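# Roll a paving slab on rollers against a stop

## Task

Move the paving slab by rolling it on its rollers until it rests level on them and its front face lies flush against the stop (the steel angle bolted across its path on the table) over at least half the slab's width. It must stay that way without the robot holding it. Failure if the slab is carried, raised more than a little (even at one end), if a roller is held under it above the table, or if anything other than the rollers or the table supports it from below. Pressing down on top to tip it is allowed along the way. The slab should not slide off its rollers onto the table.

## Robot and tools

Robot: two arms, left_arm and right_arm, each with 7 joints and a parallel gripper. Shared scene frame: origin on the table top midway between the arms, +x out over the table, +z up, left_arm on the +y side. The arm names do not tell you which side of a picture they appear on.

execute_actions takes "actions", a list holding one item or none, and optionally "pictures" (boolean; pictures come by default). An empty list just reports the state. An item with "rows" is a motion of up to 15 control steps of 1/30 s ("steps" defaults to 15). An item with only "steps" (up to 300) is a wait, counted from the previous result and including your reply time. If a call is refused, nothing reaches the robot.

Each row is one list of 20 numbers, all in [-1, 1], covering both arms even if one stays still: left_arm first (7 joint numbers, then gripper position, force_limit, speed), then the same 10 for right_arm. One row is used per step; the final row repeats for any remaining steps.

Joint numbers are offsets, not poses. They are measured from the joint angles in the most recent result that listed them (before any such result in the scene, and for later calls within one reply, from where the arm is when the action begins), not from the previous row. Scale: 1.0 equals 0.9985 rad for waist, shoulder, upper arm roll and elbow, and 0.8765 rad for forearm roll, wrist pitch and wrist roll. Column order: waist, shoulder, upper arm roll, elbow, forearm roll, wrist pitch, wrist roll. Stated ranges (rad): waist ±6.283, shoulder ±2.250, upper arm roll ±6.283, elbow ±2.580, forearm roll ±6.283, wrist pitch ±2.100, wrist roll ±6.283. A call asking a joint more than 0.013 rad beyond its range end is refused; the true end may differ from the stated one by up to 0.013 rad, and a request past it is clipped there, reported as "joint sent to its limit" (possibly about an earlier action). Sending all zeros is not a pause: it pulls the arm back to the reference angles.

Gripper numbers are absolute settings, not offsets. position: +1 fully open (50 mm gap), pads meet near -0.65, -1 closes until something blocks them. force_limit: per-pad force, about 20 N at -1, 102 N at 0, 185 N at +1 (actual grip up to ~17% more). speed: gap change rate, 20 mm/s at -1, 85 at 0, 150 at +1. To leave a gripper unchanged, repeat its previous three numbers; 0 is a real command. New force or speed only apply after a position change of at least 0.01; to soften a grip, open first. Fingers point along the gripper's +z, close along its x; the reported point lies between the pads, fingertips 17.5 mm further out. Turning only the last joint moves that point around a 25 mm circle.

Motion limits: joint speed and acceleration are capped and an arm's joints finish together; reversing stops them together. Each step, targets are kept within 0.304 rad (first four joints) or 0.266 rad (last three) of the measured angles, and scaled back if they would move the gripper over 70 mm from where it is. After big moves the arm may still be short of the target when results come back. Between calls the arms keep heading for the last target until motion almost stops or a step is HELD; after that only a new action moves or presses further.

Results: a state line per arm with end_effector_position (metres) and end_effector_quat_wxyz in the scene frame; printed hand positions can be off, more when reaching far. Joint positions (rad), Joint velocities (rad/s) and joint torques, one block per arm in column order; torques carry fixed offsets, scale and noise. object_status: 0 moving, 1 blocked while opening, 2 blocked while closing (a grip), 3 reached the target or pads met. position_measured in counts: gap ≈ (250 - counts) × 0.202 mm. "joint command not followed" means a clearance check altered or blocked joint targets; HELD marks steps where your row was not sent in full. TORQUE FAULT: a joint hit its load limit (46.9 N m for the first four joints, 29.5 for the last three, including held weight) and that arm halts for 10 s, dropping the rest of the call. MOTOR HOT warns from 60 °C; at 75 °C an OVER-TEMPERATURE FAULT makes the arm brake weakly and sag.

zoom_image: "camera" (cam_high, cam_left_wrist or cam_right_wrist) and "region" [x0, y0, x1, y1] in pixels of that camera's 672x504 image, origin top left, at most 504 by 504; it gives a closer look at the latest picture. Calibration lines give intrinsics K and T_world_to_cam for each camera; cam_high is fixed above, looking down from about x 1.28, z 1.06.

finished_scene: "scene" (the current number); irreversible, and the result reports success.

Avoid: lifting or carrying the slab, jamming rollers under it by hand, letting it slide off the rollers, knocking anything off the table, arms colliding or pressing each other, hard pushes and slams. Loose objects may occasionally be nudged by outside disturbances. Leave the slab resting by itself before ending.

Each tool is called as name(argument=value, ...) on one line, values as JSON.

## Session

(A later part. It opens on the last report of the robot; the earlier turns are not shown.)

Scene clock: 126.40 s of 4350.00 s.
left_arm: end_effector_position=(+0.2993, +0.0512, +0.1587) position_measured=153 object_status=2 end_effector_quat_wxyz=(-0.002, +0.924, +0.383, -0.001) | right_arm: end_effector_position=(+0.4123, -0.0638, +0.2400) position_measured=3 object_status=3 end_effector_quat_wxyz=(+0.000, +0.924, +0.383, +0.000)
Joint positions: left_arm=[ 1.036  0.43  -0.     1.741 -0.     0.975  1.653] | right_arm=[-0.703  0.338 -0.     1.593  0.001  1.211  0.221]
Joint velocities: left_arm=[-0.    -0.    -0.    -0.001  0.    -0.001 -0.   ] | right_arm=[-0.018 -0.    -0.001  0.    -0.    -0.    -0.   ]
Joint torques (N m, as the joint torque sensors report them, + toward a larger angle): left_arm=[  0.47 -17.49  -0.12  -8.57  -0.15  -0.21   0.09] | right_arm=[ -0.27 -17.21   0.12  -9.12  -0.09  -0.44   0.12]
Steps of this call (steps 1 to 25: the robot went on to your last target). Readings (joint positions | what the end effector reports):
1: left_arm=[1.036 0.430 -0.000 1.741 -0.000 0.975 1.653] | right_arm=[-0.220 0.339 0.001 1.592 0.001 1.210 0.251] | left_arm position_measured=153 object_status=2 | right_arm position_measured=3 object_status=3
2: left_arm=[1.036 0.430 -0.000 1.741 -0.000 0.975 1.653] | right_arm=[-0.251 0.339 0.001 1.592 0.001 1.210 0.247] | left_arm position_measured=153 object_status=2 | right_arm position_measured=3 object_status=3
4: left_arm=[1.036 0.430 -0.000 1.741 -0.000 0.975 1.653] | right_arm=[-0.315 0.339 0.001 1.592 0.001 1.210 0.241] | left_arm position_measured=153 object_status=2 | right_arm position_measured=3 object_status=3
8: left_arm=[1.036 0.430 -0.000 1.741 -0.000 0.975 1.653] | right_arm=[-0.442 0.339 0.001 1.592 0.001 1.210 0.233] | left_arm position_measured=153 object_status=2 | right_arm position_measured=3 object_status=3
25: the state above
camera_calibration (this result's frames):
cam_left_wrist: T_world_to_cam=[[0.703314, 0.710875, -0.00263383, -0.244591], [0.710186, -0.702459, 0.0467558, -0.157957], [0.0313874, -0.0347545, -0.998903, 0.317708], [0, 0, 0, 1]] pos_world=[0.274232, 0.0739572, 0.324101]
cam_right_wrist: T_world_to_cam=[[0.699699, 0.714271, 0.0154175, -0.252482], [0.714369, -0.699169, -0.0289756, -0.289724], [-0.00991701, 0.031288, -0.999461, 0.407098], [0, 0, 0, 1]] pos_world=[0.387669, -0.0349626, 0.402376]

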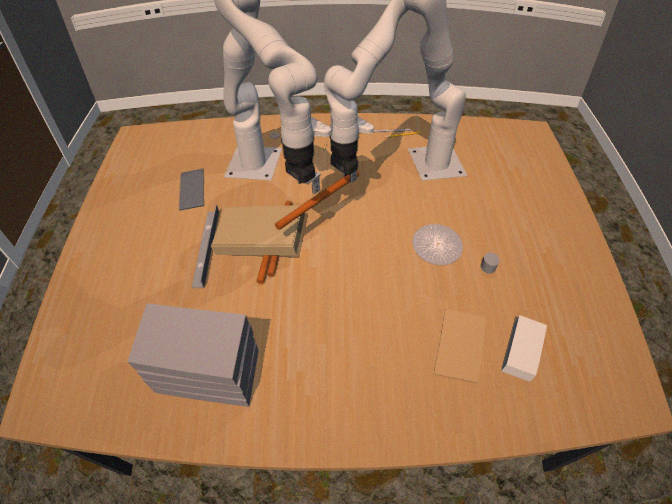

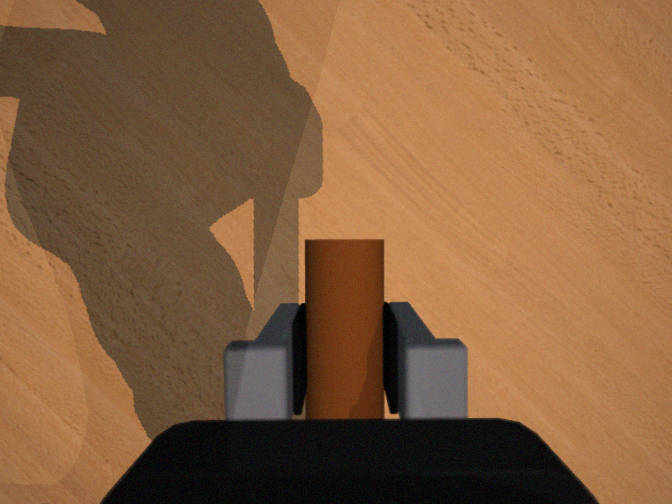

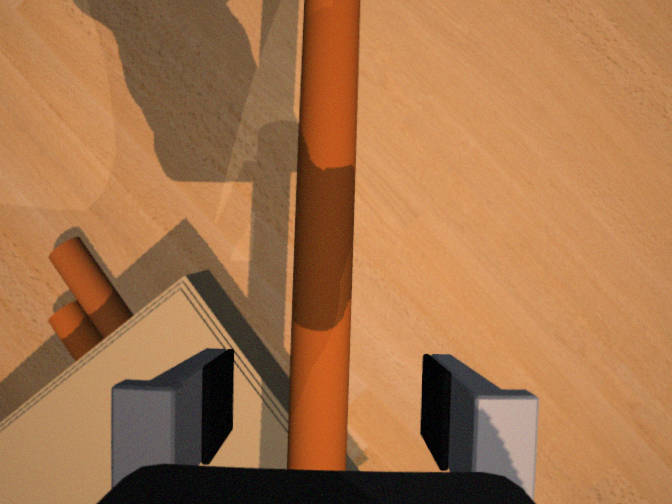

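execute_actions(actions=[{"rows":[[0,0,0,0,0,0,0,-1,0.3,0.5,0,0.04,0,0.07,0,-0.125,0,1,0,1],[0,0,0,0,0,0,0,-1,0.3,0.5,0,0.04,0,0.07,0,-0.125,0,1,0,1],[0,0,0,0,0,0,0,-1,0.3,0.5,0,0.088,0,0.149,0,-0.271,0,1,0,1]],"steps":15}])

Scene clock: 128.60 s of 4350.00 s.
left_arm: end_effector_position=(+0.2993, +0.0512, +0.1587) position_measured=153 object_status=2 end_effector_quat_wxyz=(-0.002, +0.924, +0.383, -0.001) | right_arm: end_effector_position=(+0.4128, -0.0634, +0.1608) position_measured=3 object_status=3 end_effector_quat_wxyz=(+0.000, +0.924, +0.383, +0.001)
Joint positions: left_arm=[ 1.036  0.43  -0.     1.741 -0.     0.975  1.653] | right_arm=[-0.703  0.425 -0.     1.741  0.001  0.973  0.221]
Joint velocities: left_arm=[-0.    -0.    -0.001  0.002  0.     0.    -0.   ] | right_arm=[ 0.     0.008  0.     0.001 -0.    -0.001 -0.   ]
Joint torques (N m, as the joint torque sensors report them, + toward a larger angle): left_arm=[ -0.13 -17.55   0.17  -7.9   -0.15  -0.03   0.21] | right_arm=[ -0.12 -18.43   0.02  -8.11  -0.11  -0.34   0.09]
Steps of this call (steps 1 to 30: the robot went on to your last target; steps 31 to 51: nothing new was sent; steps 52 to 66: all 15 steps of this action). Readings (joint positions | what the end effector reports):
52: left_arm=[1.036 0.430 -0.000 1.741 -0.000 0.975 1.653] | right_arm=[-0.705 0.339 -0.000 1.593 0.001 1.209 0.221] | left_arm position_measured=153 object_status=2 | right_arm position_measured=3 object_status=3
53: left_arm=[1.036 0.430 -0.000 1.741 -0.000 0.975 1.653] | right_arm=[-0.705 0.342 -0.000 1.598 0.001 1.201 0.221] | left_arm position_measured=153 object_status=2 | right_arm position_measured=3 object_status=3
55: left_arm=[1.036 0.430 -0.000 1.741 -0.000 0.975 1.653] | right_arm=[-0.704 0.359 -0.000 1.624 0.001 1.160 0.221] | left_arm position_measured=153 object_status=2 | right_arm position_measured=3 object_status=3
59: left_arm=[1.036 0.430 -0.000 1.741 -0.000 0.975 1.653] | right_arm=[-0.703 0.411 -0.000 1.714 0.001 1.017 0.221] | left_arm position_measured=153 object_status=2 | right_arm position_measured=3 object_status=3
66: the state above
camera_calibration (this result's frames):
cam_left_wrist: T_world_to_cam=[[0.703304, 0.710885, -0.00263547, -0.24459], [0.710196, -0.702449, 0.0467592, -0.157963], [0.0313891, -0.0347576, -0.998903, 0.317708], [0, 0, 0, 1]] pos_world=[0.274234, 0.0739569, 0.324101]
cam_right_wrist: T_world_to_cam=[[0.699497, 0.714428, 0.0172277, -0.252015], [0.714585, -0.69896, -0.0286832, -0.292219], [-0.00845057, 0.0323745, -0.99944, 0.32732], [0, 0, 0, 1]] pos_world=[0.387865, -0.0348001, 0.323097]

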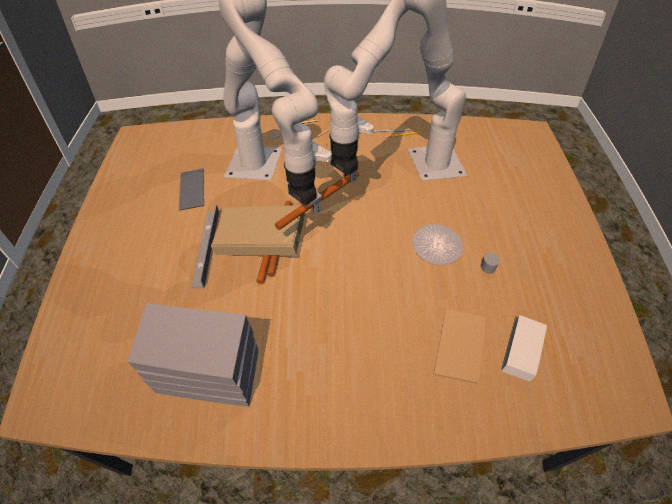

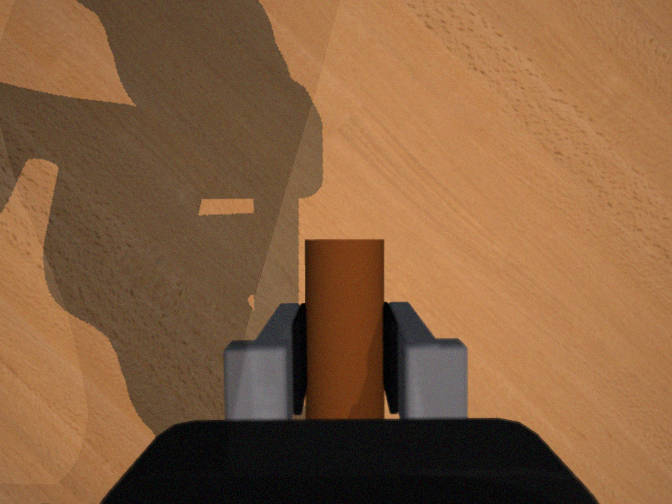

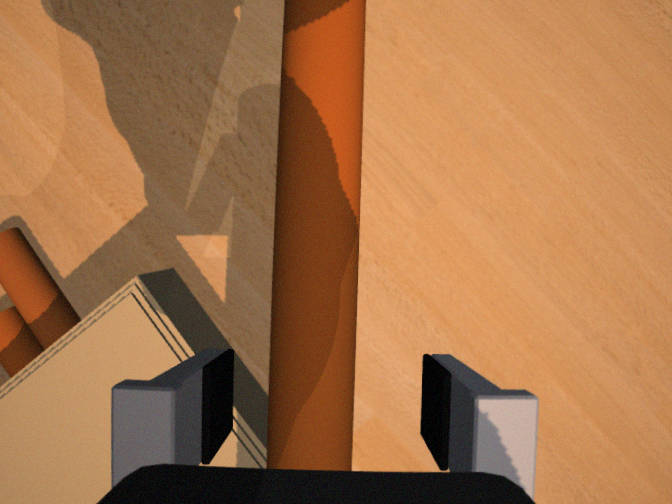

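execute_actions(actions=[{"rows":[[0,0,0,0,0,0,0,-1,0.3,0.5,0,0,0,0,0,0,0,-1,0.2,0.5]],"steps":14}], pictures=false)

execute_actions(actions=[{"rows":[[0,0,0,0,0,0,0,1,0,1,0,0,0,0,0,0,0,-1,0.2,0.5]],"steps":12}], pictures=false)

Scene clock: 130.90 s of 4350.00 s.
left_arm: end_effector_position=(+0.3002, +0.0522, +0.1586) position_measured=153 object_status=2 end_effector_quat_wxyz=(-0.003, +0.923, +0.384, -0.000) | right_arm: end_effector_position=(+0.4121, -0.0643, +0.1604) position_measured=152 object_status=2 end_effector_quat_wxyz=(+0.001, +0.924, +0.383, -0.000)
Joint positions: left_arm=[ 1.035  0.431 -0.002  1.741 -0.001  0.975  1.654] | right_arm=[-0.703  0.425  0.     1.742  0.001  0.974  0.221]
Joint velocities: left_arm=[-0.    -0.     0.001 -0.001 -0.    -0.    -0.   ] | right_arm=[ 0.  0. -0.  0. -0.  0.  0.]
Joint torques (N m, as the joint torque sensors report them, + toward a larger angle): left_arm=[  0.94 -17.73   1.25  -8.65   0.18  -0.11  -0.01] | right_arm=[ -0.37 -17.59  -0.05  -9.19  -0.22  -0.5   -0.01]
Steps of this call (steps 1 to 15: the robot went on to your last target; steps 16 to 55: nothing new was sent; steps 56 to 69: all 14 steps of this action). Readings (joint positions | what the end effector reports):
56: left_arm=[1.036 0.430 -0.000 1.741 -0.000 0.975 1.653] | right_arm=[-0.703 0.426 -0.000 1.741 0.001 0.973 0.221] | left_arm position_measured=153 object_status=2 | right_arm position_measured=17 object_status=0
57: left_arm=[1.036 0.430 -0.000 1.741 -0.000 0.975 1.653] | right_arm=[-0.703 0.425 -0.000 1.741 0.001 0.973 0.221] | left_arm position_measured=153 object_status=2 | right_arm position_measured=37 object_status=0
59: left_arm=[1.036 0.430 -0.000 1.741 -0.000 0.975 1.653] | right_arm=[-0.703 0.425 -0.000 1.741 0.001 0.973 0.221] | left_arm position_measured=153 object_status=2 | right_arm position_measured=75 object_status=0
63: left_arm=[1.035 0.430 -0.002 1.741 -0.001 0.975 1.654] | right_arm=[-0.703 0.425 0.000 1.742 0.001 0.975 0.221] | left_arm position_measured=153 object_status=2 | right_arm position_measured=152 object_status=0
69: the state above

Scene clock: 131.30 s of 4350.00 s.
left_arm: end_effector_position=(+0.3002, +0.0522, +0.1586) position_measured=3 object_status=0 end_effector_quat_wxyz=(-0.003, +0.923, +0.384, -0.000) | right_arm: end_effector_position=(+0.4121, -0.0643, +0.1603) position_measured=152 object_status=2 end_effector_quat_wxyz=(+0.001, +0.924, +0.383, -0.000)
Joint positions: left_arm=[ 1.035  0.431 -0.002  1.741 -0.001  0.975  1.654] | right_arm=[-0.703  0.425  0.     1.742  0.001  0.974  0.221]
Joint velocities: left_arm=[ 0.  0.  0. -0.  0. -0. -0.] | right_arm=[-0.    -0.     0.001 -0.     0.    -0.    -0.   ]
Joint torques (N m, as the joint torque sensors report them, + toward a larger angle): left_arm=[  0.33 -17.1    0.37  -8.04  -0.13  -0.08   0.03] | right_arm=[ -0.22 -18.27   0.35  -8.42  -0.17   0.01   0.11]
Steps of this call (steps 1 to 12: all 12 steps of this action). Readings (joint positions | what the end effector reports):
1: left_arm=[1.034 0.431 -0.002 1.741 -0.001 0.975 1.654] | right_arm=[-0.703 0.425 0.000 1.743 0.001 0.974 0.221] | left_arm position_measured=136 object_status=0 | right_arm position_measured=152 object_status=2
2: left_arm=[1.034 0.431 -0.002 1.741 -0.001 0.975 1.654] | right_arm=[-0.703 0.426 0.000 1.743 0.001 0.974 0.221] | left_arm position_measured=111 object_status=0 | right_arm position_measured=152 object_status=2
4: left_arm=[1.034 0.430 -0.002 1.741 -0.001 0.975 1.654] | right_arm=[-0.703 0.426 0.000 1.743 0.001 0.974 0.221] | left_arm position_measured=61 object_status=0 | right_arm position_measured=152 object_status=2
8: left_arm=[1.035 0.430 -0.002 1.741 -0.001 0.975 1.654] | right_arm=[-0.703 0.425 0.000 1.743 0.001 0.974 0.221] | left_arm position_measured=3 object_status=0 | right_arm position_measured=152 object_status=2
12: the state above

execute_actions(actions=[{"rows":[[0,-0.1,0,-0.15,0,0.28,0,1,0,1,0,0,0,0,0,0,0,-1,0.2,0.5],[0,-0.1,0,-0.15,0,0.28,0,1,0,1,0,0,0,0,0,0,0,-1,0.2,0.5],[0,-0.1,0,-0.15,0,0.28,0,1,0,1,0,0,0,0,0,0,0,-1,0.2,0.5],[0,-0.1,0,-0.15,0,0.28,0,1,0,1,0,0,0,0,0,0,0,-1,0.2,0.5],[0,-0.1,0,-0.15,0,0.28,0,1,0,1,0,0,0,0,0,0,0,-1,0.2,0.5],[0,-0.1,0,-0.15,0,0.28,0,1,0,1,0,0,0,0,0,0,0,-1,0.2,0.5],[0,-0.1,0,-0.15,0,0.28,0,1,0,1,0.592,0.023,0,-0.037,0,0.016,1,-1,0.2,0.5]],"steps":15}], pictures=false)

execute_actions(actions=[{"steps":22}], pictures=false)

Scene clock: 138.23 s of 4350.00 s.
left_arm: end_effector_position=(+0.2990, +0.0536, +0.2433) position_measured=3 object_status=3 end_effector_quat_wxyz=(-0.001, +0.923, +0.384, +0.000) | right_arm: end_effector_position=(+0.4496, -0.1340, +0.1601) position_measured=152 object_status=2 end_effector_quat_wxyz=(+0.000, +0.929, +0.371, -0.001)
Joint positions: left_arm=[ 1.035  0.332 -0.002  1.592 -0.001  1.22   1.654] | right_arm=[-0.519  0.437 -0.001  1.724  0.001  0.982  0.377]
Joint velocities: left_arm=[-0.    -0.009 -0.    -0.003 -0.     0.     0.001] | right_arm=[ 0.922  0.04   0.009 -0.071  0.001  0.023  0.808]
Joint torques (N m, as the joint torque sensors report them, + toward a larger angle): left_arm=[  0.22 -15.75   0.36  -9.15  -0.25  -0.02   0.13] | right_arm=[ -0.05 -18.59  -0.6   -7.54  -0.14   0.4    0.3 ]
From where the robot then was, a joint's target lay farther than a number of 1.0 reaches, so one or more steps of this call were cut to that.
Steps of this call (steps 1 to 15: the robot went on to your last target; steps 16 to 90: nothing new was sent; then 3.43 s passed at rest; steps 91 to 105: all 15 steps of this action). Readings (joint positions | what the end effector reports):
91: left_arm=[1.035 0.430 -0.002 1.740 -0.001 0.976 1.654] | right_arm=[-0.703 0.425 0.000 1.742 0.001 0.974 0.221] | left_arm position_measured=3 object_status=3 | right_arm position_measured=152 object_status=2
92: left_arm=[1.035 0.426 -0.002 1.735 -0.001 0.985 1.654] | right_arm=[-0.703 0.425 0.000 1.742 0.001 0.974 0.221] | left_arm position_measured=3 object_status=3 | right_arm position_measured=152 object_status=2
94: left_arm=[1.035 0.407 -0.002 1.709 -0.001 1.028 1.654] | right_arm=[-0.703 0.425 0.000 1.742 0.001 0.974 0.221] | left_arm position_measured=3 object_status=3 | right_arm position_measured=152 object_status=2
98: left_arm=[1.035 0.349 -0.002 1.619 -0.001 1.174 1.654] | right_arm=[-0.694 0.426 -0.002 1.742 0.000 0.975 0.227] | left_arm position_measured=3 object_status=3 | right_arm position_measured=152 object_status=2
105: the state above

Scene clock: 138.97 s of 4350.00 s.
left_arm: end_effector_position=(+0.2991, +0.0535, +0.2437) position_measured=3 object_status=3 end_effector_quat_wxyz=(-0.001, +0.923, +0.384, +0.001) | right_arm: end_effector_position=(+0.4720, -0.3169, +0.1599) position_measured=152 object_status=2 end_effector_quat_wxyz=(+0.001, +0.859, +0.511, -0.001)
Joint positions: left_arm=[ 1.035  0.331 -0.002  1.591 -0.001  1.22   1.654] | right_arm=[-0.115  0.448  0.001  1.706  0.002  0.988  1.097]
Joint velocities: left_arm=[-0.     0.     0.001  0.     0.001  0.    -0.001] | right_arm=[ 0.019  0.001 -0.009 -0.    -0.006  0.001  0.054]
Joint torques (N m, as the joint torque sensors report them, + toward a larger angle): left_arm=[  0.55 -16.15   0.51  -9.12  -0.11  -0.03   0.21] | right_arm=[ -0.83 -18.65   0.1   -7.94  -0.2    0.23   0.4 ]
Steps of this call (steps 1 to 22: the robot went on to your last target). Readings (joint positions | what the end effector reports):
1: left_arm=[1.035 0.331 -0.002 1.591 -0.001 1.220 1.654] | right_arm=[-0.488 0.439 -0.001 1.721 0.001 0.982 0.404] | left_arm position_measured=3 object_status=3 | right_arm position_measured=152 object_status=2
2: left_arm=[1.035 0.331 -0.002 1.591 -0.001 1.220 1.654] | right_arm=[-0.457 0.440 -0.001 1.719 0.001 0.983 0.431] | left_arm position_measured=3 object_status=3 | right_arm position_measured=152 object_status=2
4: left_arm=[1.035 0.331 -0.002 1.591 -0.001 1.220 1.654] | right_arm=[-0.395 0.442 -0.001 1.716 0.001 0.984 0.486] | left_arm position_measured=3 object_status=3 | right_arm position_measured=152 object_status=2
8: left_arm=[1.035 0.331 -0.002 1.591 -0.001 1.220 1.654] | right_arm=[-0.271 0.445 -0.000 1.711 0.001 0.986 0.611] | left_arm position_measured=3 object_status=3 | right_arm position_measured=152 object_status=2
22: the state above

execute_actions(actions=[{"rows":[[0.007,0.578,0.002,-0.697,0,0.135,0.902,-1,0,1,0,0,0,0,0,0,0.618,-1,0.2,0.5]],"steps":15}], pictures=false)

execute_actions(actions=[{"steps":22}])

Scene clock: 141.90 s of 4350.00 s.
left_arm: end_effector_position=(+0.3636, -0.0409, +0.1660) position_measured=254 object_status=0 end_effector_quat_wxyz=(-0.047, +0.844, +0.534, -0.006) | right_arm: end_effector_position=(+0.4689, -0.3290, +0.1600) position_measured=152 object_status=2 end_effector_quat_wxyz=(+0.000, +0.706, +0.708, -0.001)
Joint positions: left_arm=[ 1.04   0.724  0.     1.193 -0.001  1.319  2.001] | right_arm=[-0.114  0.448  0.001  1.706  0.002  0.988  1.597]
Joint velocities: left_arm=[ 0.005  0.808  0.001 -1.057 -0.001  0.093  0.935] | right_arm=[-0.002  0.     0.001 -0.     0.001 -0.     0.882]
Joint torques (N m, as the joint torque sensors report them, + toward a larger angle): left_arm=[  0.15 -26.95   0.76 -10.12  -0.07   0.54   0.15] | right_arm=[  0.03 -18.54  -0.15  -8.34  -0.32   0.17   0.08]
Steps of this call (steps 1 to 30: the robot went on to your last target; steps 31 to 73: nothing new was sent; steps 74 to 88: all 15 steps of this action). Readings (joint positions | what the end effector reports):
74: left_arm=[1.035 0.332 -0.002 1.590 -0.001 1.221 1.654] | right_arm=[-0.112 0.448 0.000 1.706 0.001 0.988 1.099] | left_arm position_measured=21 object_status=0 | right_arm position_measured=152 object_status=2
75: left_arm=[1.035 0.339 -0.002 1.584 -0.001 1.223 1.659] | right_arm=[-0.112 0.448 0.000 1.706 0.001 0.988 1.109] | left_arm position_measured=46 object_status=0 | right_arm position_measured=152 object_status=2
77: left_arm=[1.036 0.369 -0.001 1.557 -0.001 1.234 1.682] | right_arm=[-0.112 0.448 0.000 1.706 0.001 0.988 1.159] | left_arm position_measured=95 object_status=0 | right_arm position_measured=152 object_status=2
81: left_arm=[1.038 0.492 -0.001 1.437 -0.001 1.276 1.786] | right_arm=[-0.114 0.448 0.001 1.706 0.002 0.988 1.319] | left_arm position_measured=194 object_status=0 | right_arm position_measured=152 object_status=2
88: the state above

Scene clock: 142.63 s of 4350.00 s.
left_arm: end_effector_position=(+0.4210, -0.1243, +0.1406) position_measured=254 object_status=3 end_effector_quat_wxyz=(-0.000, +0.707, +0.707, +0.000) | right_arm: end_effector_position=(+0.4690, -0.3300, +0.1600) position_measured=152 object_status=2 end_effector_quat_wxyz=(+0.000, +0.691, +0.723, -0.001)
Joint positions: left_arm=[ 1.042  0.908  0.     0.895 -0.001  1.339  2.444] | right_arm=[-0.115  0.448  0.001  1.706  0.002  0.988  1.639]
Joint velocities: left_arm=[ 0.     0.003 -0.    -0.     0.001 -0.002  0.001] | right_arm=[ 0.  0. -0.  0. -0.  0. -0.]
Joint torques (N m, as the joint torque sensors report them, + toward a larger angle): left_arm=[  0.38 -27.38   0.59  -9.38   0.01   0.08   0.07] | right_arm=[  0.17 -18.65   0.37  -8.53  -0.17  -0.01   0.16]
Steps of this call (steps 1 to 22: the robot went on to your last target). Readings (joint positions | what the end effector reports):
1: left_arm=[1.041 0.749 0.000 1.158 -0.001 1.322 2.032] | right_arm=[-0.114 0.448 0.001 1.706 0.002 0.988 1.621] | left_arm position_measured=254 object_status=0 | right_arm position_measured=152 object_status=2
2: left_arm=[1.041 0.773 0.000 1.121 -0.001 1.324 2.065] | right_arm=[-0.114 0.448 0.001 1.706 0.002 0.988 1.634] | left_arm position_measured=254 object_status=3 | right_arm position_measured=152 object_status=2
4: left_arm=[1.041 0.815 0.000 1.050 -0.001 1.328 2.141] | right_arm=[-0.114 0.448 0.001 1.706 0.002 0.988 1.639] | left_arm position_measured=254 object_status=3 | right_arm position_measured=152 object_status=2
8: left_arm=[1.041 0.869 0.000 0.956 -0.001 1.334 2.304] | right_arm=[-0.114 0.448 0.001 1.706 0.002 0.988 1.639] | left_arm position_measured=254 object_status=3 | right_arm position_measured=152 object_status=2
22: the state above
camera_calibration (this result's frames):
cam_left_wrist: T_world_to_cam=[[-0.0049357, 0.999984, -0.00283611, 0.128717], [0.998646, 0.00507595, 0.0517804, -0.401042], [0.0517939, -0.0025767, -0.998654, 0.285042], [0, 0, 0, 1]] pos_world=[0.386371, -0.125945, 0.30579]
cam_right_wrist: T_world_to_cam=[[-0.0531824, 0.998495, 0.0134205, 0.346444], [0.99809, 0.0535742, -0.0307526, -0.403], [-0.0314253, 0.0117594, -0.999437, 0.339606], [0, 0, 0, 1]] pos_world=[0.431327, -0.328326, 0.322372]

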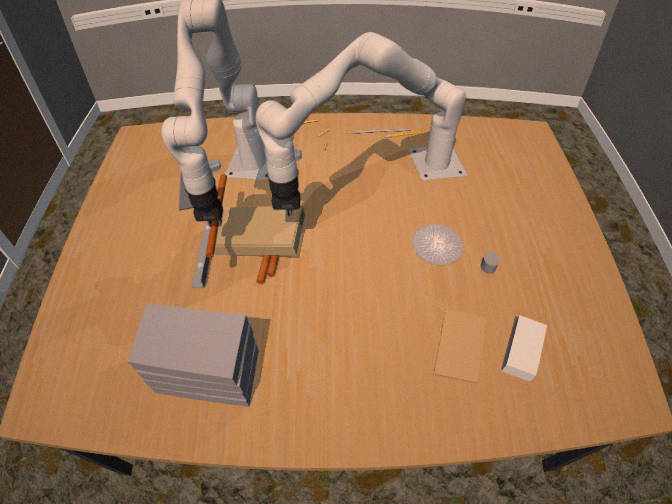

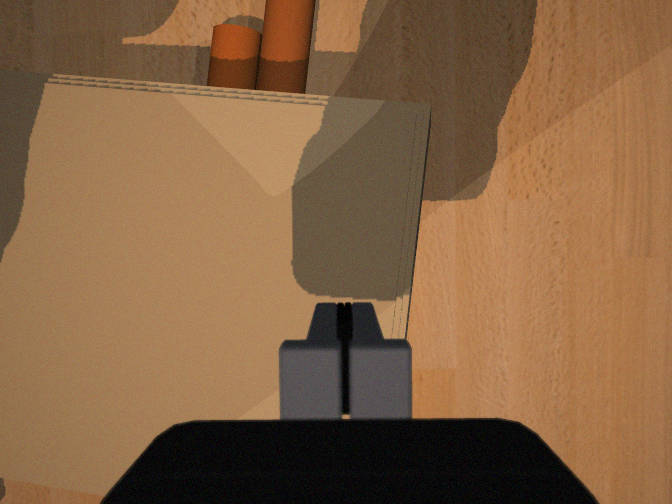

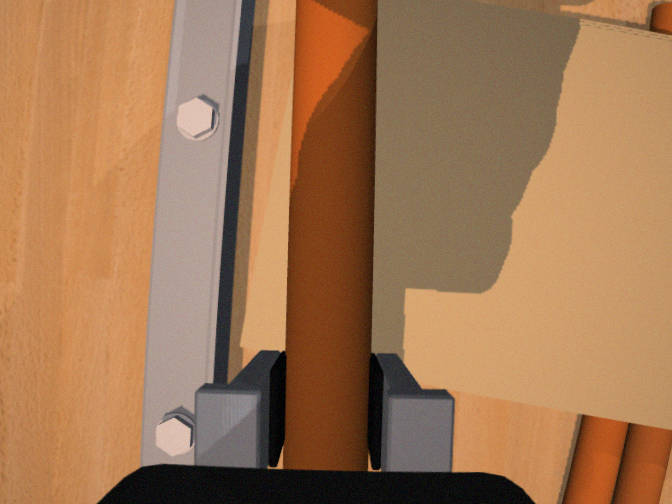

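execute_actions(actions=[{"rows":[[0.01,-0.007,0,0.08,0,-0.085,0.011,-1,0,1,0,0,0,0,0,0,0,-1,0.2,0.5],[0.01,-0.007,0,0.08,0,-0.085,0.011,-1,0,1,0,0,0,0,0,0,0,-1,0.2,0.5],[0.019,-0.014,0,0.164,0,-0.171,0.022,-1,0,1,0,0,0,0,0,0,0,-1,0.2,0.5]],"steps":12}], pictures=false)

Scene clock: 149.90 s of 4350.00 s.
left_arm: end_effector_position=(+0.4000, -0.1177, +0.0993) position_measured=254 object_status=3 end_effector_quat_wxyz=(-0.001, +0.707, +0.707, +0.000) | right_arm: end_effector_position=(+0.4690, -0.3300, +0.1600) position_measured=152 object_status=2 end_effector_quat_wxyz=(+0.000, +0.691, +0.723, -0.001)
Joint positions: left_arm=[ 1.06   0.896  0.001  1.058 -0.001  1.19   2.464] | right_arm=[-0.115  0.448  0.001  1.706  0.002  0.988  1.639]
Joint velocities: left_arm=[ 0.002 -0.006 -0.006  0.028 -0.003 -0.026  0.001] | right_arm=[ 0.     0.    -0.001 -0.    -0.     0.    -0.   ]
Joint torques (N m, as the joint torque sensors report them, + toward a larger angle): left_arm=[ -0.27 -28.26   0.95  -9.91  -0.19  -0.23   0.38] | right_arm=[  0.15 -18.48   0.    -8.05  -0.14   0.14   0.18]
Steps of this call (steps 1 to 15: the robot went on to your last target; steps 16 to 90: nothing new was sent; then 3.87 s passed at rest; steps 91 to 102: all 12 steps of this action). Readings (joint positions | what the end effector reports):
91: left_arm=[1.042 0.908 0.000 0.896 -0.001 1.338 2.444] | right_arm=[-0.115 0.448 0.001 1.706 0.002 0.988 1.639] | left_arm position_measured=254 object_status=3 | right_arm position_measured=152 object_status=2
92: left_arm=[1.043 0.906 0.000 0.902 -0.001 1.333 2.445] | right_arm=[-0.115 0.448 0.001 1.706 0.002 0.988 1.639] | left_arm position_measured=254 object_status=3 | right_arm position_measured=152 object_status=2
94: left_arm=[1.046 0.903 -0.000 0.929 -0.001 1.308 2.448] | right_arm=[-0.115 0.448 0.001 1.706 0.002 0.988 1.639] | left_arm position_measured=254 object_status=3 | right_arm position_measured=152 object_status=2
98: left_arm=[1.057 0.896 0.001 1.024 -0.001 1.220 2.460] | right_arm=[-0.115 0.448 0.001 1.706 0.002 0.988 1.639] | left_arm position_measured=254 object_status=3 | right_arm position_measured=152 object_status=2
102: the state above

execute_actions(actions=[{"rows":[[0,0.005,0,0.006,0,-0.013,0,-1,0,1,0,0,0,0,0,0,0,-1,0.2,0.5],[0,0.005,0,0.006,0,-0.013,0,-1,0,1,0,0,0,0,0,0,0,-1,0.2,0.5],[0,0.01,0,0.012,0,-0.026,0,-1,0,1,0,0,0,0,0,0,0,-1,0.2,0.5],[0,0.01,0,0.012,0,-0.026,0,-1,0,1,0,0,0,0,0,0,0,-1,0.2,0.5],[0,0.01,0,0.012,0,-0.026,0,-1,0,1,0,0,0,0,0,0,0,-1,0.2,0.5],[0,0.015,0,0.017,0,-0.039,0,-1,0,1,0,0,0,0,0,0,0,-1,0.2,0.5],[0,0.015,0,0.017,0,-0.039,0,-1,0,1,0,0,0,0,0,0,0,-1,0.2,0.5],[0,0.015,0,0.017,0,-0.039,0,-1,0,1,0,0,0,0,0,0,0,-1,0.2,0.5],[0,0.02,0,0.023,0,-0.052,0,-1,0,1,0,0,0,0,0,0,0,-1,0.2,0.5],[0,0.02,0,0.023,0,-0.052,0,-1,0,1,0,0,0,0,0,0,0,-1,0.2,0.5],[0,0.02,0,0.023,0,-0.052,0,-1,0,1,0,0,0,0,0,0,0,-1,0.2,0.5],[0,0.0255,0,0.029,0,-0.065,0,-1,0,1,0,0,0,0,0,0,0,-1,0.2,0.5]],"steps":15}], pictures=false)

execute_actions(actions=[{"steps":10}])

Scene clock: 154.87 s of 4350.00 s.
left_arm: end_effector_position=(+0.3995, -0.1267, +0.0899) position_measured=254 object_status=3 end_effector_quat_wxyz=(+0.012, +0.709, +0.705, -0.005) | right_arm: end_effector_position=(+0.4690, -0.3300, +0.1600) position_measured=152 object_status=2 end_effector_quat_wxyz=(+0.000, +0.691, +0.723, -0.001)
Joint positions: left_arm=[1.064 0.901 0.005 1.079 0.003 1.137 2.464] | right_arm=[-0.115  0.448  0.001  1.706  0.002  0.988  1.639]
Joint velocities: left_arm=[ 0.     0.009 -0.002  0.021  0.001 -0.031 -0.   ] | right_arm=[-0.  0.  0. -0.  0.  0. -0.]
Joint torques (N m, as the joint torque sensors report them, + toward a larger angle): left_arm=[ -3.09 -11.09  -2.34  -4.1   -2.06  -1.68   0.09] | right_arm=[ -0.12 -18.55   0.11  -8.27  -0.02   0.     0.06]
Steps of this call (steps 1 to 15: the robot went on to your last target; steps 16 to 90: nothing new was sent; then 1.47 s passed at rest; steps 91 to 105: all 15 steps of this action). Readings (joint positions | what the end effector reports):
91: left_arm=[1.061 0.895 0.000 1.060 -0.001 1.188 2.464] | right_arm=[-0.115 0.448 0.001 1.706 0.002 0.988 1.639] | left_arm position_measured=254 object_status=3 | right_arm position_measured=152 object_status=2
92: left_arm=[1.060 0.897 0.001 1.061 -0.001 1.183 2.464] | right_arm=[-0.115 0.448 0.001 1.706 0.002 0.988 1.639] | left_arm position_measured=254 object_status=3 | right_arm position_measured=152 object_status=2
94: left_arm=[1.060 0.901 0.001 1.065 -0.001 1.174 2.463] | right_arm=[-0.115 0.448 0.001 1.706 0.002 0.988 1.639] | left_arm position_measured=254 object_status=3 | right_arm position_measured=152 object_status=2
98: left_arm=[1.062 0.900 0.003 1.069 0.002 1.159 2.464] | right_arm=[-0.115 0.448 0.001 1.706 0.002 0.988 1.639] | left_arm position_measured=254 object_status=3 | right_arm position_measured=152 object_status=2
105: the state above

Scene clock: 155.20 s of 4350.00 s.
left_arm: end_effector_position=(+0.3995, -0.1266, +0.0898) position_measured=254 object_status=3 end_effector_quat_wxyz=(+0.012, +0.709, +0.705, -0.005) | right_arm: end_effector_position=(+0.4690, -0.3300, +0.1600) position_measured=152 object_status=2 end_effector_quat_wxyz=(+0.000, +0.691, +0.723, -0.001)
Joint positions: left_arm=[1.064 0.901 0.005 1.08  0.003 1.136 2.464] | right_arm=[-0.115  0.448  0.001  1.706  0.002  0.988  1.639]
Joint velocities: left_arm=[-0.     0.     0.     0.    -0.    -0.001 -0.   ] | right_arm=[ 0.    -0.    -0.001  0.     0.    -0.     0.   ]
Joint torques (N m, as the joint torque sensors report them, + toward a larger angle): left_arm=[ -2.76 -10.22  -2.71  -3.28  -2.01  -2.06   0.07] | right_arm=[ -0.14 -18.45   0.19  -7.99   0.16   0.09   0.  ]
Steps of this call (steps 1 to 10: the robot went on to your last target). Readings (joint positions | what the end effector reports):
1: left_arm=[1.064 0.901 0.005 1.079 0.003 1.137 2.464] | right_arm=[-0.115 0.448 0.001 1.706 0.002 0.988 1.639] | left_arm position_measured=254 object_status=3 | right_arm position_measured=152 object_status=2
2: left_arm=[1.064 0.901 0.005 1.080 0.003 1.136 2.464] | right_arm=[-0.115 0.448 0.001 1.706 0.002 0.988 1.639] | left_arm position_measured=254 object_status=3 | right_arm position_measured=152 object_status=2
4: left_arm=[1.064 0.901 0.005 1.080 0.003 1.136 2.464] | right_arm=[-0.115 0.448 0.001 1.706 0.002 0.988 1.639] | left_arm position_measured=254 object_status=3 | right_arm position_measured=152 object_status=2
8: left_arm=[1.064 0.901 0.005 1.080 0.003 1.136 2.464] | right_arm=[-0.115 0.448 0.001 1.706 0.002 0.988 1.639] | left_arm position_measured=254 object_status=3 | right_arm position_measured=152 object_status=2
10: the state above
camera_calibration (this result's frames):
cam_left_wrist: T_world_to_cam=[[-0.0000745062, 0.999634, -0.0270467, 0.130966], [0.998121, 0.0017315, 0.0612459, -0.377976], [0.0612703, -0.0269913, -0.997756, 0.228485], [0, 0, 0, 1]] pos_world=[0.363276, -0.124097, 0.254664]
cam_right_wrist: T_world_to_cam=[[-0.0531763, 0.998495, 0.0134203, 0.346443], [0.998091, 0.053568, -0.0307447, -0.403008], [-0.0314173, 0.0117598, -0.999437, 0.339603], [0, 0, 0, 1]] pos_world=[0.43133, -0.328327, 0.322372]

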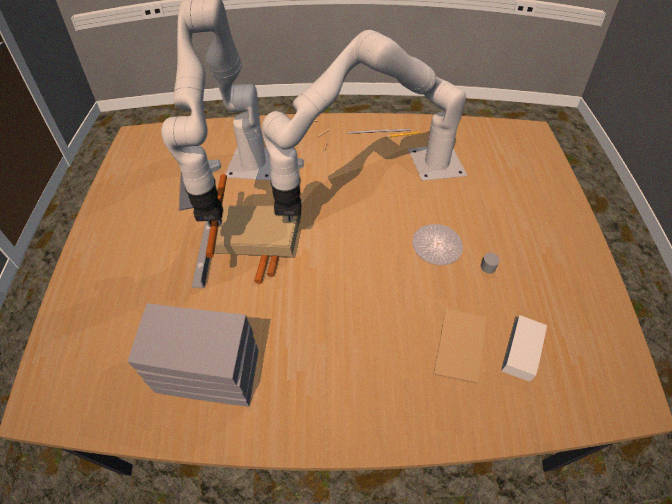

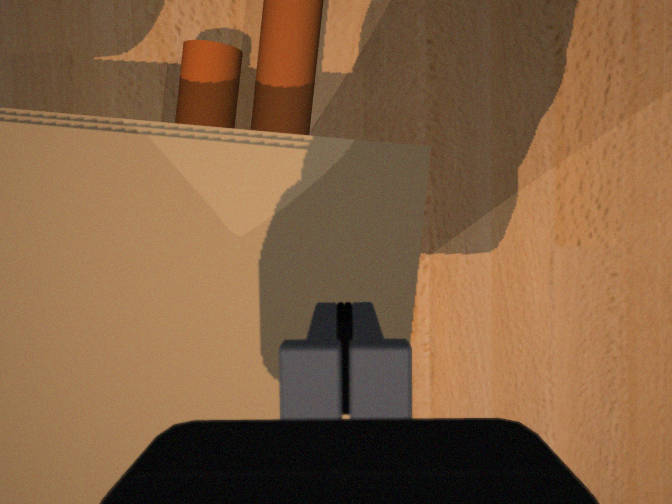

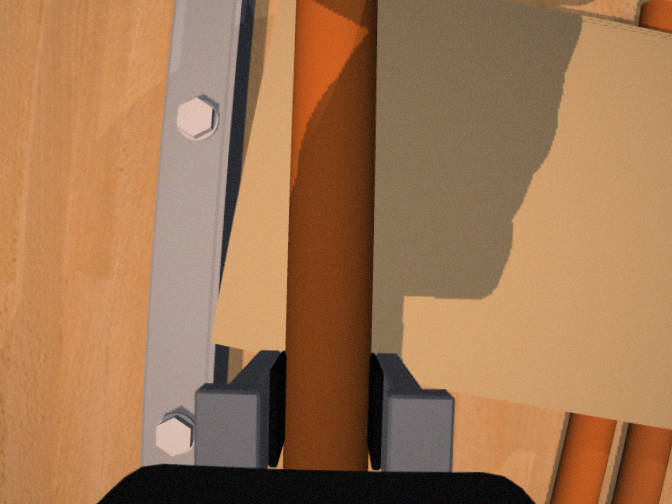

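execute_actions(actions=[{"rows":[[-0.003,0.022,-0.005,0.007,-0.003,-0.004,0,-1,0,1,0,0,0,0,0,0,0,-1,0.2,0.5],[-0.003,0.022,-0.005,0.007,-0.003,-0.004,0,-1,0,1,0,0,0,0,0,0,0,-1,0.2,0.5],[-0.01,0.013,-0.005,0.027,-0.003,-0.017,-0.008,-1,0,1,0,0,0,0,0,0,0,-1,0.2,0.5],[-0.01,0.013,-0.005,0.027,-0.003,-0.017,-0.008,-1,0,1,0,0,0,0,0,0,0,-1,0.2,0.5],[-0.01,0.013,-0.005,0.027,-0.003,-0.017,-0.008,-1,0,1,0,0,0,0,0,0,0,-1,0.2,0.5],[-0.018,0.004,-0.005,0.048,-0.003,-0.03,-0.017,-1,0,1,0,0,0,0,0,0,0,-1,0.2,0.5],[-0.018,0.004,-0.005,0.048,-0.003,-0.03,-0.017,-1,0,1,0,0,0,0,0,0,0,-1,0.2,0.5],[-0.018,0.004,-0.005,0.048,-0.003,-0.03,-0.017,-1,0,1,0,0,0,0,0,0,0,-1,0.2,0.5],[-0.025,-0.005,-0.005,0.068,-0.003,-0.043,-0.025,-1,0,1,0,0,0,0,0,0,0,-1,0.2,0.5],[-0.025,-0.005,-0.005,0.068,-0.003,-0.043,-0.025,-1,0,1,0,0,0,0,0,0,0,-1,0.2,0.5],[-0.025,-0.005,-0.005,0.068,-0.003,-0.043,-0.025,-1,0,1,0,0,0,0,0,0,0,-1,0.2,0.5],[-0.032,-0.015,-0.005,0.089,-0.003,-0.056,-0.034,-1,0,1,0,0,0,0,0,0,0,-1,0.2,0.5],[-0.032,-0.015,-0.005,0.089,-0.003,-0.056,-0.034,-1,0,1,0,0,0,0,0,0,0,-1,0.2,0.5],[-0.04,-0.024,-0.005,0.109,-0.003,-0.069,-0.042,-1,0,1,0,0,0,0,0,0,0,-1,0.2,0.5]],"steps":15}], pictures=false)

execute_actions(actions=[{"steps":10}])

Scene clock: 163.37 s of 4350.00 s.
left_arm: end_effector_position=(+0.4031, -0.1008, +0.0841) position_measured=254 object_status=3 end_effector_quat_wxyz=(+0.008, +0.709, +0.706, -0.004) | right_arm: end_effector_position=(+0.4690, -0.3300, +0.1600) position_measured=152 object_status=2 end_effector_quat_wxyz=(+0.000, +0.691, +0.723, -0.001)
Joint positions: left_arm=[1.033 0.869 0.004 1.168 0.004 1.087 2.433] | right_arm=[-0.115  0.448  0.001  1.706  0.002  0.988  1.639]
Joint velocities: left_arm=[-0.108 -0.126  0.005  0.28   0.007 -0.138 -0.104] | right_arm=[ 0. -0.  0. -0.  0.  0.  0.]
Joint torques (N m, as the joint torque sensors report them, + toward a larger angle): left_arm=[ -3.04 -15.23  -2.78  -4.74  -1.75  -1.5    0.26] | right_arm=[  0.37 -18.46  -0.01  -8.22  -0.02   0.1    0.01]
Steps of this call (steps 1 to 15: the robot went on to your last target; steps 16 to 90: nothing new was sent; then 4.67 s passed at rest; steps 91 to 105: all 15 steps of this action). Readings (joint positions | what the end effector reports):
91: left_arm=[1.065 0.901 0.005 1.080 0.003 1.136 2.464] | right_arm=[-0.115 0.448 0.001 1.706 0.002 0.988 1.639] | left_arm position_measured=254 object_status=3 | right_arm position_measured=152 object_status=2
92: left_arm=[1.065 0.901 0.005 1.079 0.003 1.137 2.464] | right_arm=[-0.115 0.448 0.001 1.706 0.002 0.988 1.639] | left_arm position_measured=254 object_status=3 | right_arm position_measured=152 object_status=2
94: left_arm=[1.062 0.898 0.006 1.086 0.005 1.131 2.462] | right_arm=[-0.115 0.448 0.001 1.706 0.002 0.988 1.639] | left_arm position_measured=254 object_status=3 | right_arm position_measured=152 object_status=2
98: left_arm=[1.053 0.887 0.006 1.113 0.005 1.115 2.452] | right_arm=[-0.115 0.448 0.001 1.706 0.002 0.988 1.639] | left_arm position_measured=254 object_status=3 | right_arm position_measured=152 object_status=2
105: the state above

Scene clock: 163.70 s of 4350.00 s.
left_arm: end_effector_position=(+0.4038, -0.0959, +0.0841) position_measured=254 object_status=3 end_effector_quat_wxyz=(+0.008, +0.709, +0.706, -0.004) | right_arm: end_effector_position=(+0.4690, -0.3300, +0.1600) position_measured=152 object_status=2 end_effector_quat_wxyz=(+0.000, +0.691, +0.723, -0.001)
Joint positions: left_arm=[1.027 0.862 0.004 1.184 0.004 1.079 2.427] | right_arm=[-0.115  0.448  0.001  1.706  0.002  0.988  1.639]
Joint velocities: left_arm=[-0.     0.    -0.     0.     0.     0.001 -0.   ] | right_arm=[ 0.001  0.    -0.    -0.     0.    -0.    -0.   ]
Joint torques (N m, as the joint torque sensors report them, + toward a larger angle): left_arm=[ -2.6  -13.34  -2.39  -5.13  -1.57  -2.24   0.04] | right_arm=[  0.15 -18.44   0.18  -8.13  -0.04   0.01   0.21]
Steps of this call (steps 1 to 10: the robot went on to your last target). Readings (joint positions | what the end effector reports):
1: left_arm=[1.030 0.865 0.004 1.176 0.004 1.084 2.430] | right_arm=[-0.115 0.448 0.001 1.706 0.002 0.988 1.639] | left_arm position_measured=254 object_status=3 | right_arm position_measured=152 object_status=2
2: left_arm=[1.029 0.863 0.004 1.181 0.003 1.083 2.428] | right_arm=[-0.115 0.448 0.001 1.706 0.002 0.988 1.639] | left_arm position_measured=254 object_status=3 | right_arm position_measured=152 object_status=2
4: left_arm=[1.028 0.862 0.003 1.184 0.002 1.083 2.427] | right_arm=[-0.115 0.448 0.001 1.706 0.002 0.988 1.639] | left_arm position_measured=254 object_status=3 | right_arm position_measured=152 object_status=2
8: left_arm=[1.027 0.862 0.004 1.184 0.004 1.080 2.427] | right_arm=[-0.115 0.448 0.001 1.706 0.002 0.988 1.639] | left_arm position_measured=254 object_status=3 | right_arm position_measured=152 object_status=2
10: the state above
camera_calibration (this result's frames):
cam_left_wrist: T_world_to_cam=[[-0.00115166, 0.999795, -0.0202364, 0.0999678], [0.99837, 0.00230414, 0.0570204, -0.381656], [0.0570553, -0.0201378, -0.998168, 0.225784], [0, 0, 0, 1]] pos_world=[0.368267, -0.0945211, 0.249156]
cam_right_wrist: T_world_to_cam=[[-0.0531732, 0.998495, 0.0134203, 0.346442], [0.998091, 0.0535649, -0.0307409, -0.403012], [-0.0314135, 0.0117601, -0.999437, 0.339601], [0, 0, 0, 1]] pos_world=[0.431332, -0.328327, 0.322372]

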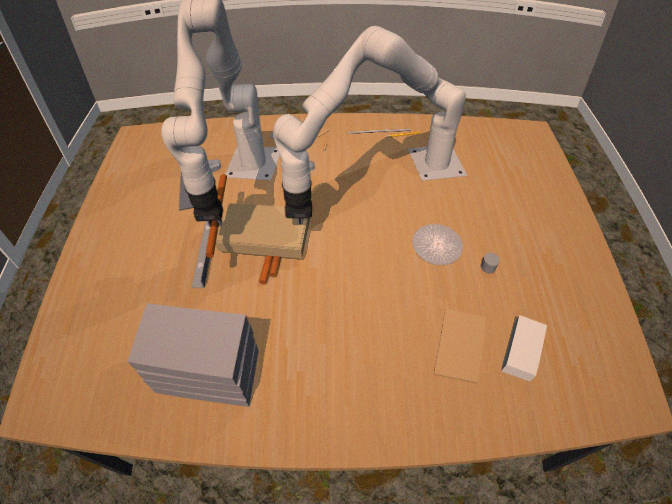

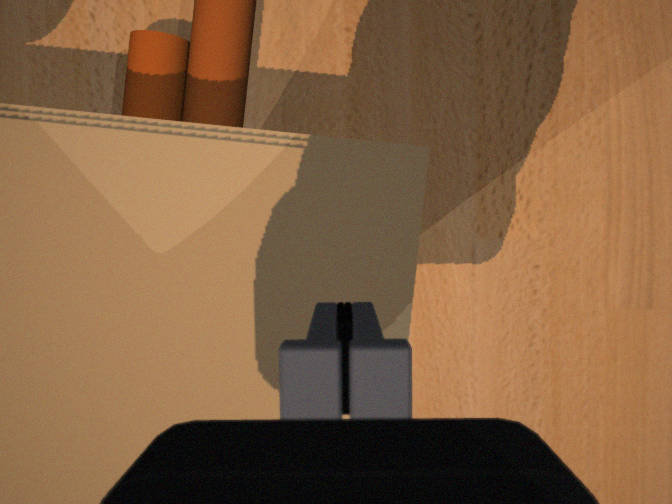

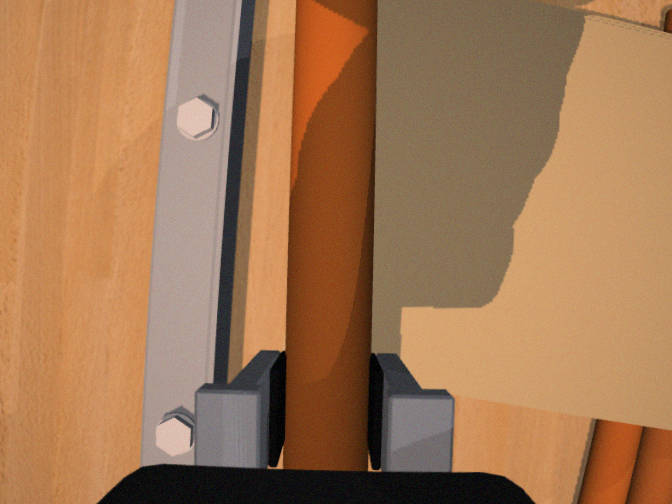

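execute_actions(actions=[{"rows":[[-0.003,0.015,-0.004,0.005,-0.004,-0.003,0,-1,0,1,0,0,0,0,0,0,0,-1,0.2,0.5],[-0.011,0.005,-0.004,0.029,-0.004,-0.018,-0.01,-1,0,1,0,0,0,0,0,0,0,-1,0.2,0.5],[-0.011,0.005,-0.004,0.029,-0.004,-0.018,-0.01,-1,0,1,0,0,0,0,0,0,0,-1,0.2,0.5],[-0.02,-0.006,-0.004,0.053,-0.004,-0.033,-0.019,-1,0,1,0,0,0,0,0,0,0,-1,0.2,0.5],[-0.02,-0.006,-0.004,0.053,-0.004,-0.033,-0.019,-1,0,1,0,0,0,0,0,0,0,-1,0.2,0.5],[-0.028,-0.016,-0.004,0.077,-0.004,-0.048,-0.029,-1,0,1,0,0,0,0,0,0,0,-1,0.2,0.5],[-0.028,-0.016,-0.004,0.077,-0.004,-0.048,-0.029,-1,0,1,0,0,0,0,0,0,0,-1,0.2,0.5],[-0.036,-0.027,-0.004,0.1,-0.004,-0.063,-0.038,-1,0,1,0,0,0,0,0,0,0,-1,0.2,0.5],[-0.036,-0.027,-0.004,0.1,-0.004,-0.063,-0.038,-1,0,1,0,0,0,0,0,0,0,-1,0.2,0.5],[-0.045,-0.037,-0.004,0.124,-0.004,-0.078,-0.048,-1,0,1,0,0,0,0,0,0,0,-1,0.2,0.5],[-0.045,-0.037,-0.004,0.124,-0.004,-0.078,-0.048,-1,0,1,0,0,0,0,0,0,0,-1,0.2,0.5],[-0.053,-0.047,-0.004,0.148,-0.004,-0.093,-0.057,-1,0,1,0,0,0,0,0,0,0,-1,0.2,0.5]],"steps":15}], pictures=false)

execute_actions(actions=[{"steps":12}])

Scene clock: 169.70 s of 4350.00 s.
left_arm: end_effector_position=(+0.4088, -0.0537, +0.0815) position_measured=254 object_status=3 end_effector_quat_wxyz=(+0.008, +0.708, +0.706, -0.001) | right_arm: end_effector_position=(+0.4690, -0.3300, +0.1600) position_measured=152 object_status=2 end_effector_quat_wxyz=(+0.000, +0.691, +0.723, -0.001)
Joint positions: left_arm=[0.978 0.802 0.001 1.321 0.001 1.003 2.378] | right_arm=[-0.115  0.448  0.001  1.706  0.002  0.988  1.639]
Joint velocities: left_arm=[-0.055 -0.037 -0.036  0.151 -0.029 -0.053 -0.056] | right_arm=[ 0.     0.     0.    -0.     0.    -0.001  0.   ]
Joint torques (N m, as the joint torque sensors report them, + toward a larger angle): left_arm=[  2.44 -10.96   1.05  -5.03   0.11  -2.07   0.15] | right_arm=[  0.04 -18.35   0.03  -8.36   0.04  -0.06   0.28]
Steps of this call (steps 1 to 30: the robot went on to your last target; steps 31 to 90: nothing new was sent; then 2.50 s passed at rest; steps 91 to 105: all 15 steps of this action). Readings (joint positions | what the end effector reports):
91: left_arm=[1.027 0.861 0.004 1.184 0.004 1.080 2.427] | right_arm=[-0.115 0.448 0.001 1.706 0.002 0.988 1.639] | left_arm position_measured=254 object_status=3 | right_arm position_measured=152 object_status=2
92: left_arm=[1.027 0.861 0.004 1.185 0.004 1.079 2.427] | right_arm=[-0.115 0.448 0.001 1.706 0.002 0.988 1.639] | left_arm position_measured=254 object_status=3 | right_arm position_measured=152 object_status=2
94: left_arm=[1.022 0.854 0.006 1.200 0.004 1.069 2.422] | right_arm=[-0.115 0.448 0.001 1.706 0.002 0.988 1.639] | left_arm position_measured=254 object_status=3 | right_arm position_measured=152 object_status=2
98: left_arm=[1.006 0.834 0.004 1.245 0.003 1.046 2.405] | right_arm=[-0.115 0.448 0.001 1.706 0.002 0.988 1.639] | left_arm position_measured=254 object_status=3 | right_arm position_measured=152 object_status=2
105: the state above

Scene clock: 170.10 s of 4350.00 s.
left_arm: end_effector_position=(+0.4091, -0.0517, +0.0806) position_measured=254 object_status=3 end_effector_quat_wxyz=(+0.007, +0.707, +0.707, -0.001) | right_arm: end_effector_position=(+0.4690, -0.3300, +0.1600) position_measured=152 object_status=2 end_effector_quat_wxyz=(+0.000, +0.691, +0.723, -0.001)
Joint positions: left_arm=[0.974 0.801 0.001 1.327 0.001 1.    2.377] | right_arm=[-0.115  0.448  0.001  1.706  0.002  0.988  1.639]
Joint velocities: left_arm=[ 0.001 -0.003  0.    -0.001 -0.    -0.     0.001] | right_arm=[-0.001 -0.     0.     0.    -0.    -0.     0.   ]
Joint torques (N m, as the joint torque sensors report them, + toward a larger angle): left_arm=[  0.34 -12.75   0.17  -4.    -0.68  -1.11   0.12] | right_arm=[ -0.16 -18.47   0.15  -8.03  -0.05   0.09   0.08]
Steps of this call (steps 1 to 12: the robot went on to your last target). Readings (joint positions | what the end effector reports):
1: left_arm=[0.976 0.801 -0.000 1.325 -0.000 1.003 2.377] | right_arm=[-0.115 0.448 0.001 1.706 0.002 0.988 1.639] | left_arm position_measured=254 object_status=3 | right_arm position_measured=152 object_status=2
2: left_arm=[0.976 0.802 -0.001 1.326 -0.001 1.002 2.377] | right_arm=[-0.115 0.448 0.001 1.706 0.002 0.988 1.639] | left_arm position_measured=254 object_status=3 | right_arm position_measured=152 object_status=2
4: left_arm=[0.974 0.802 -0.001 1.328 -0.000 1.001 2.377] | right_arm=[-0.115 0.448 0.001 1.706 0.002 0.988 1.639] | left_arm position_measured=254 object_status=3 | right_arm position_measured=152 object_status=2
8: left_arm=[0.974 0.801 0.001 1.327 0.001 1.000 2.377] | right_arm=[-0.115 0.448 0.001 1.706 0.002 0.988 1.639] | left_arm position_measured=254 object_status=3 | right_arm position_measured=152 object_status=2
12: the state above
camera_calibration (this result's frames):
cam_left_wrist: T_world_to_cam=[[-0.00493671, 0.999874, -0.0150801, 0.0568626], [0.998187, 0.0058319, 0.0599071, -0.386865], [0.0599875, -0.014757, -0.99809, 0.221954], [0, 0, 0, 1]] pos_world=[0.373129, -0.0513239, 0.245563]
cam_right_wrist: T_world_to_cam=[[-0.0531702, 0.998495, 0.0134204, 0.346441], [0.998091, 0.0535619, -0.030737, -0.403015], [-0.0314095, 0.0117605, -0.999437, 0.3396], [0, 0, 0, 1]] pos_world=[0.431333, -0.328327, 0.322372]

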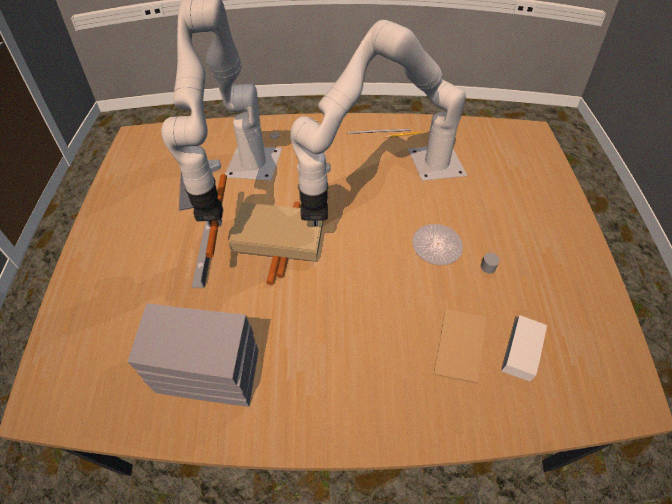

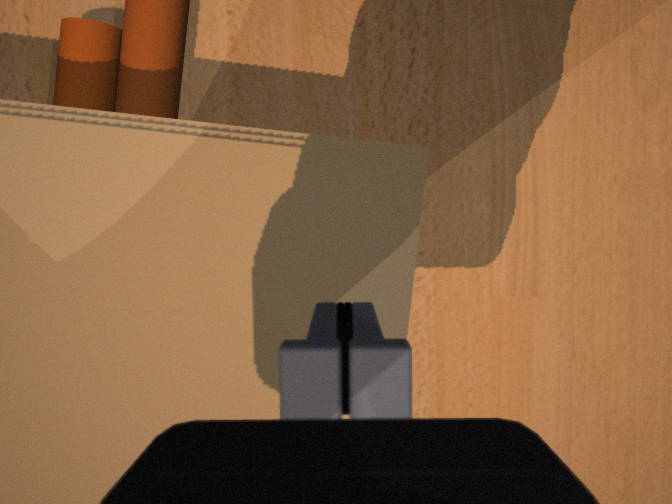

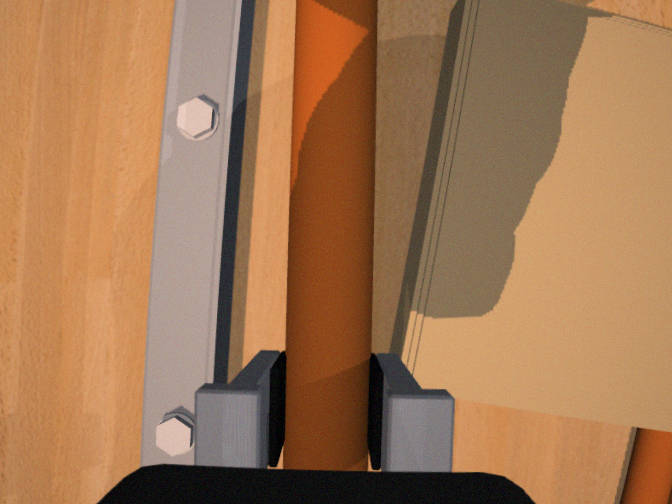

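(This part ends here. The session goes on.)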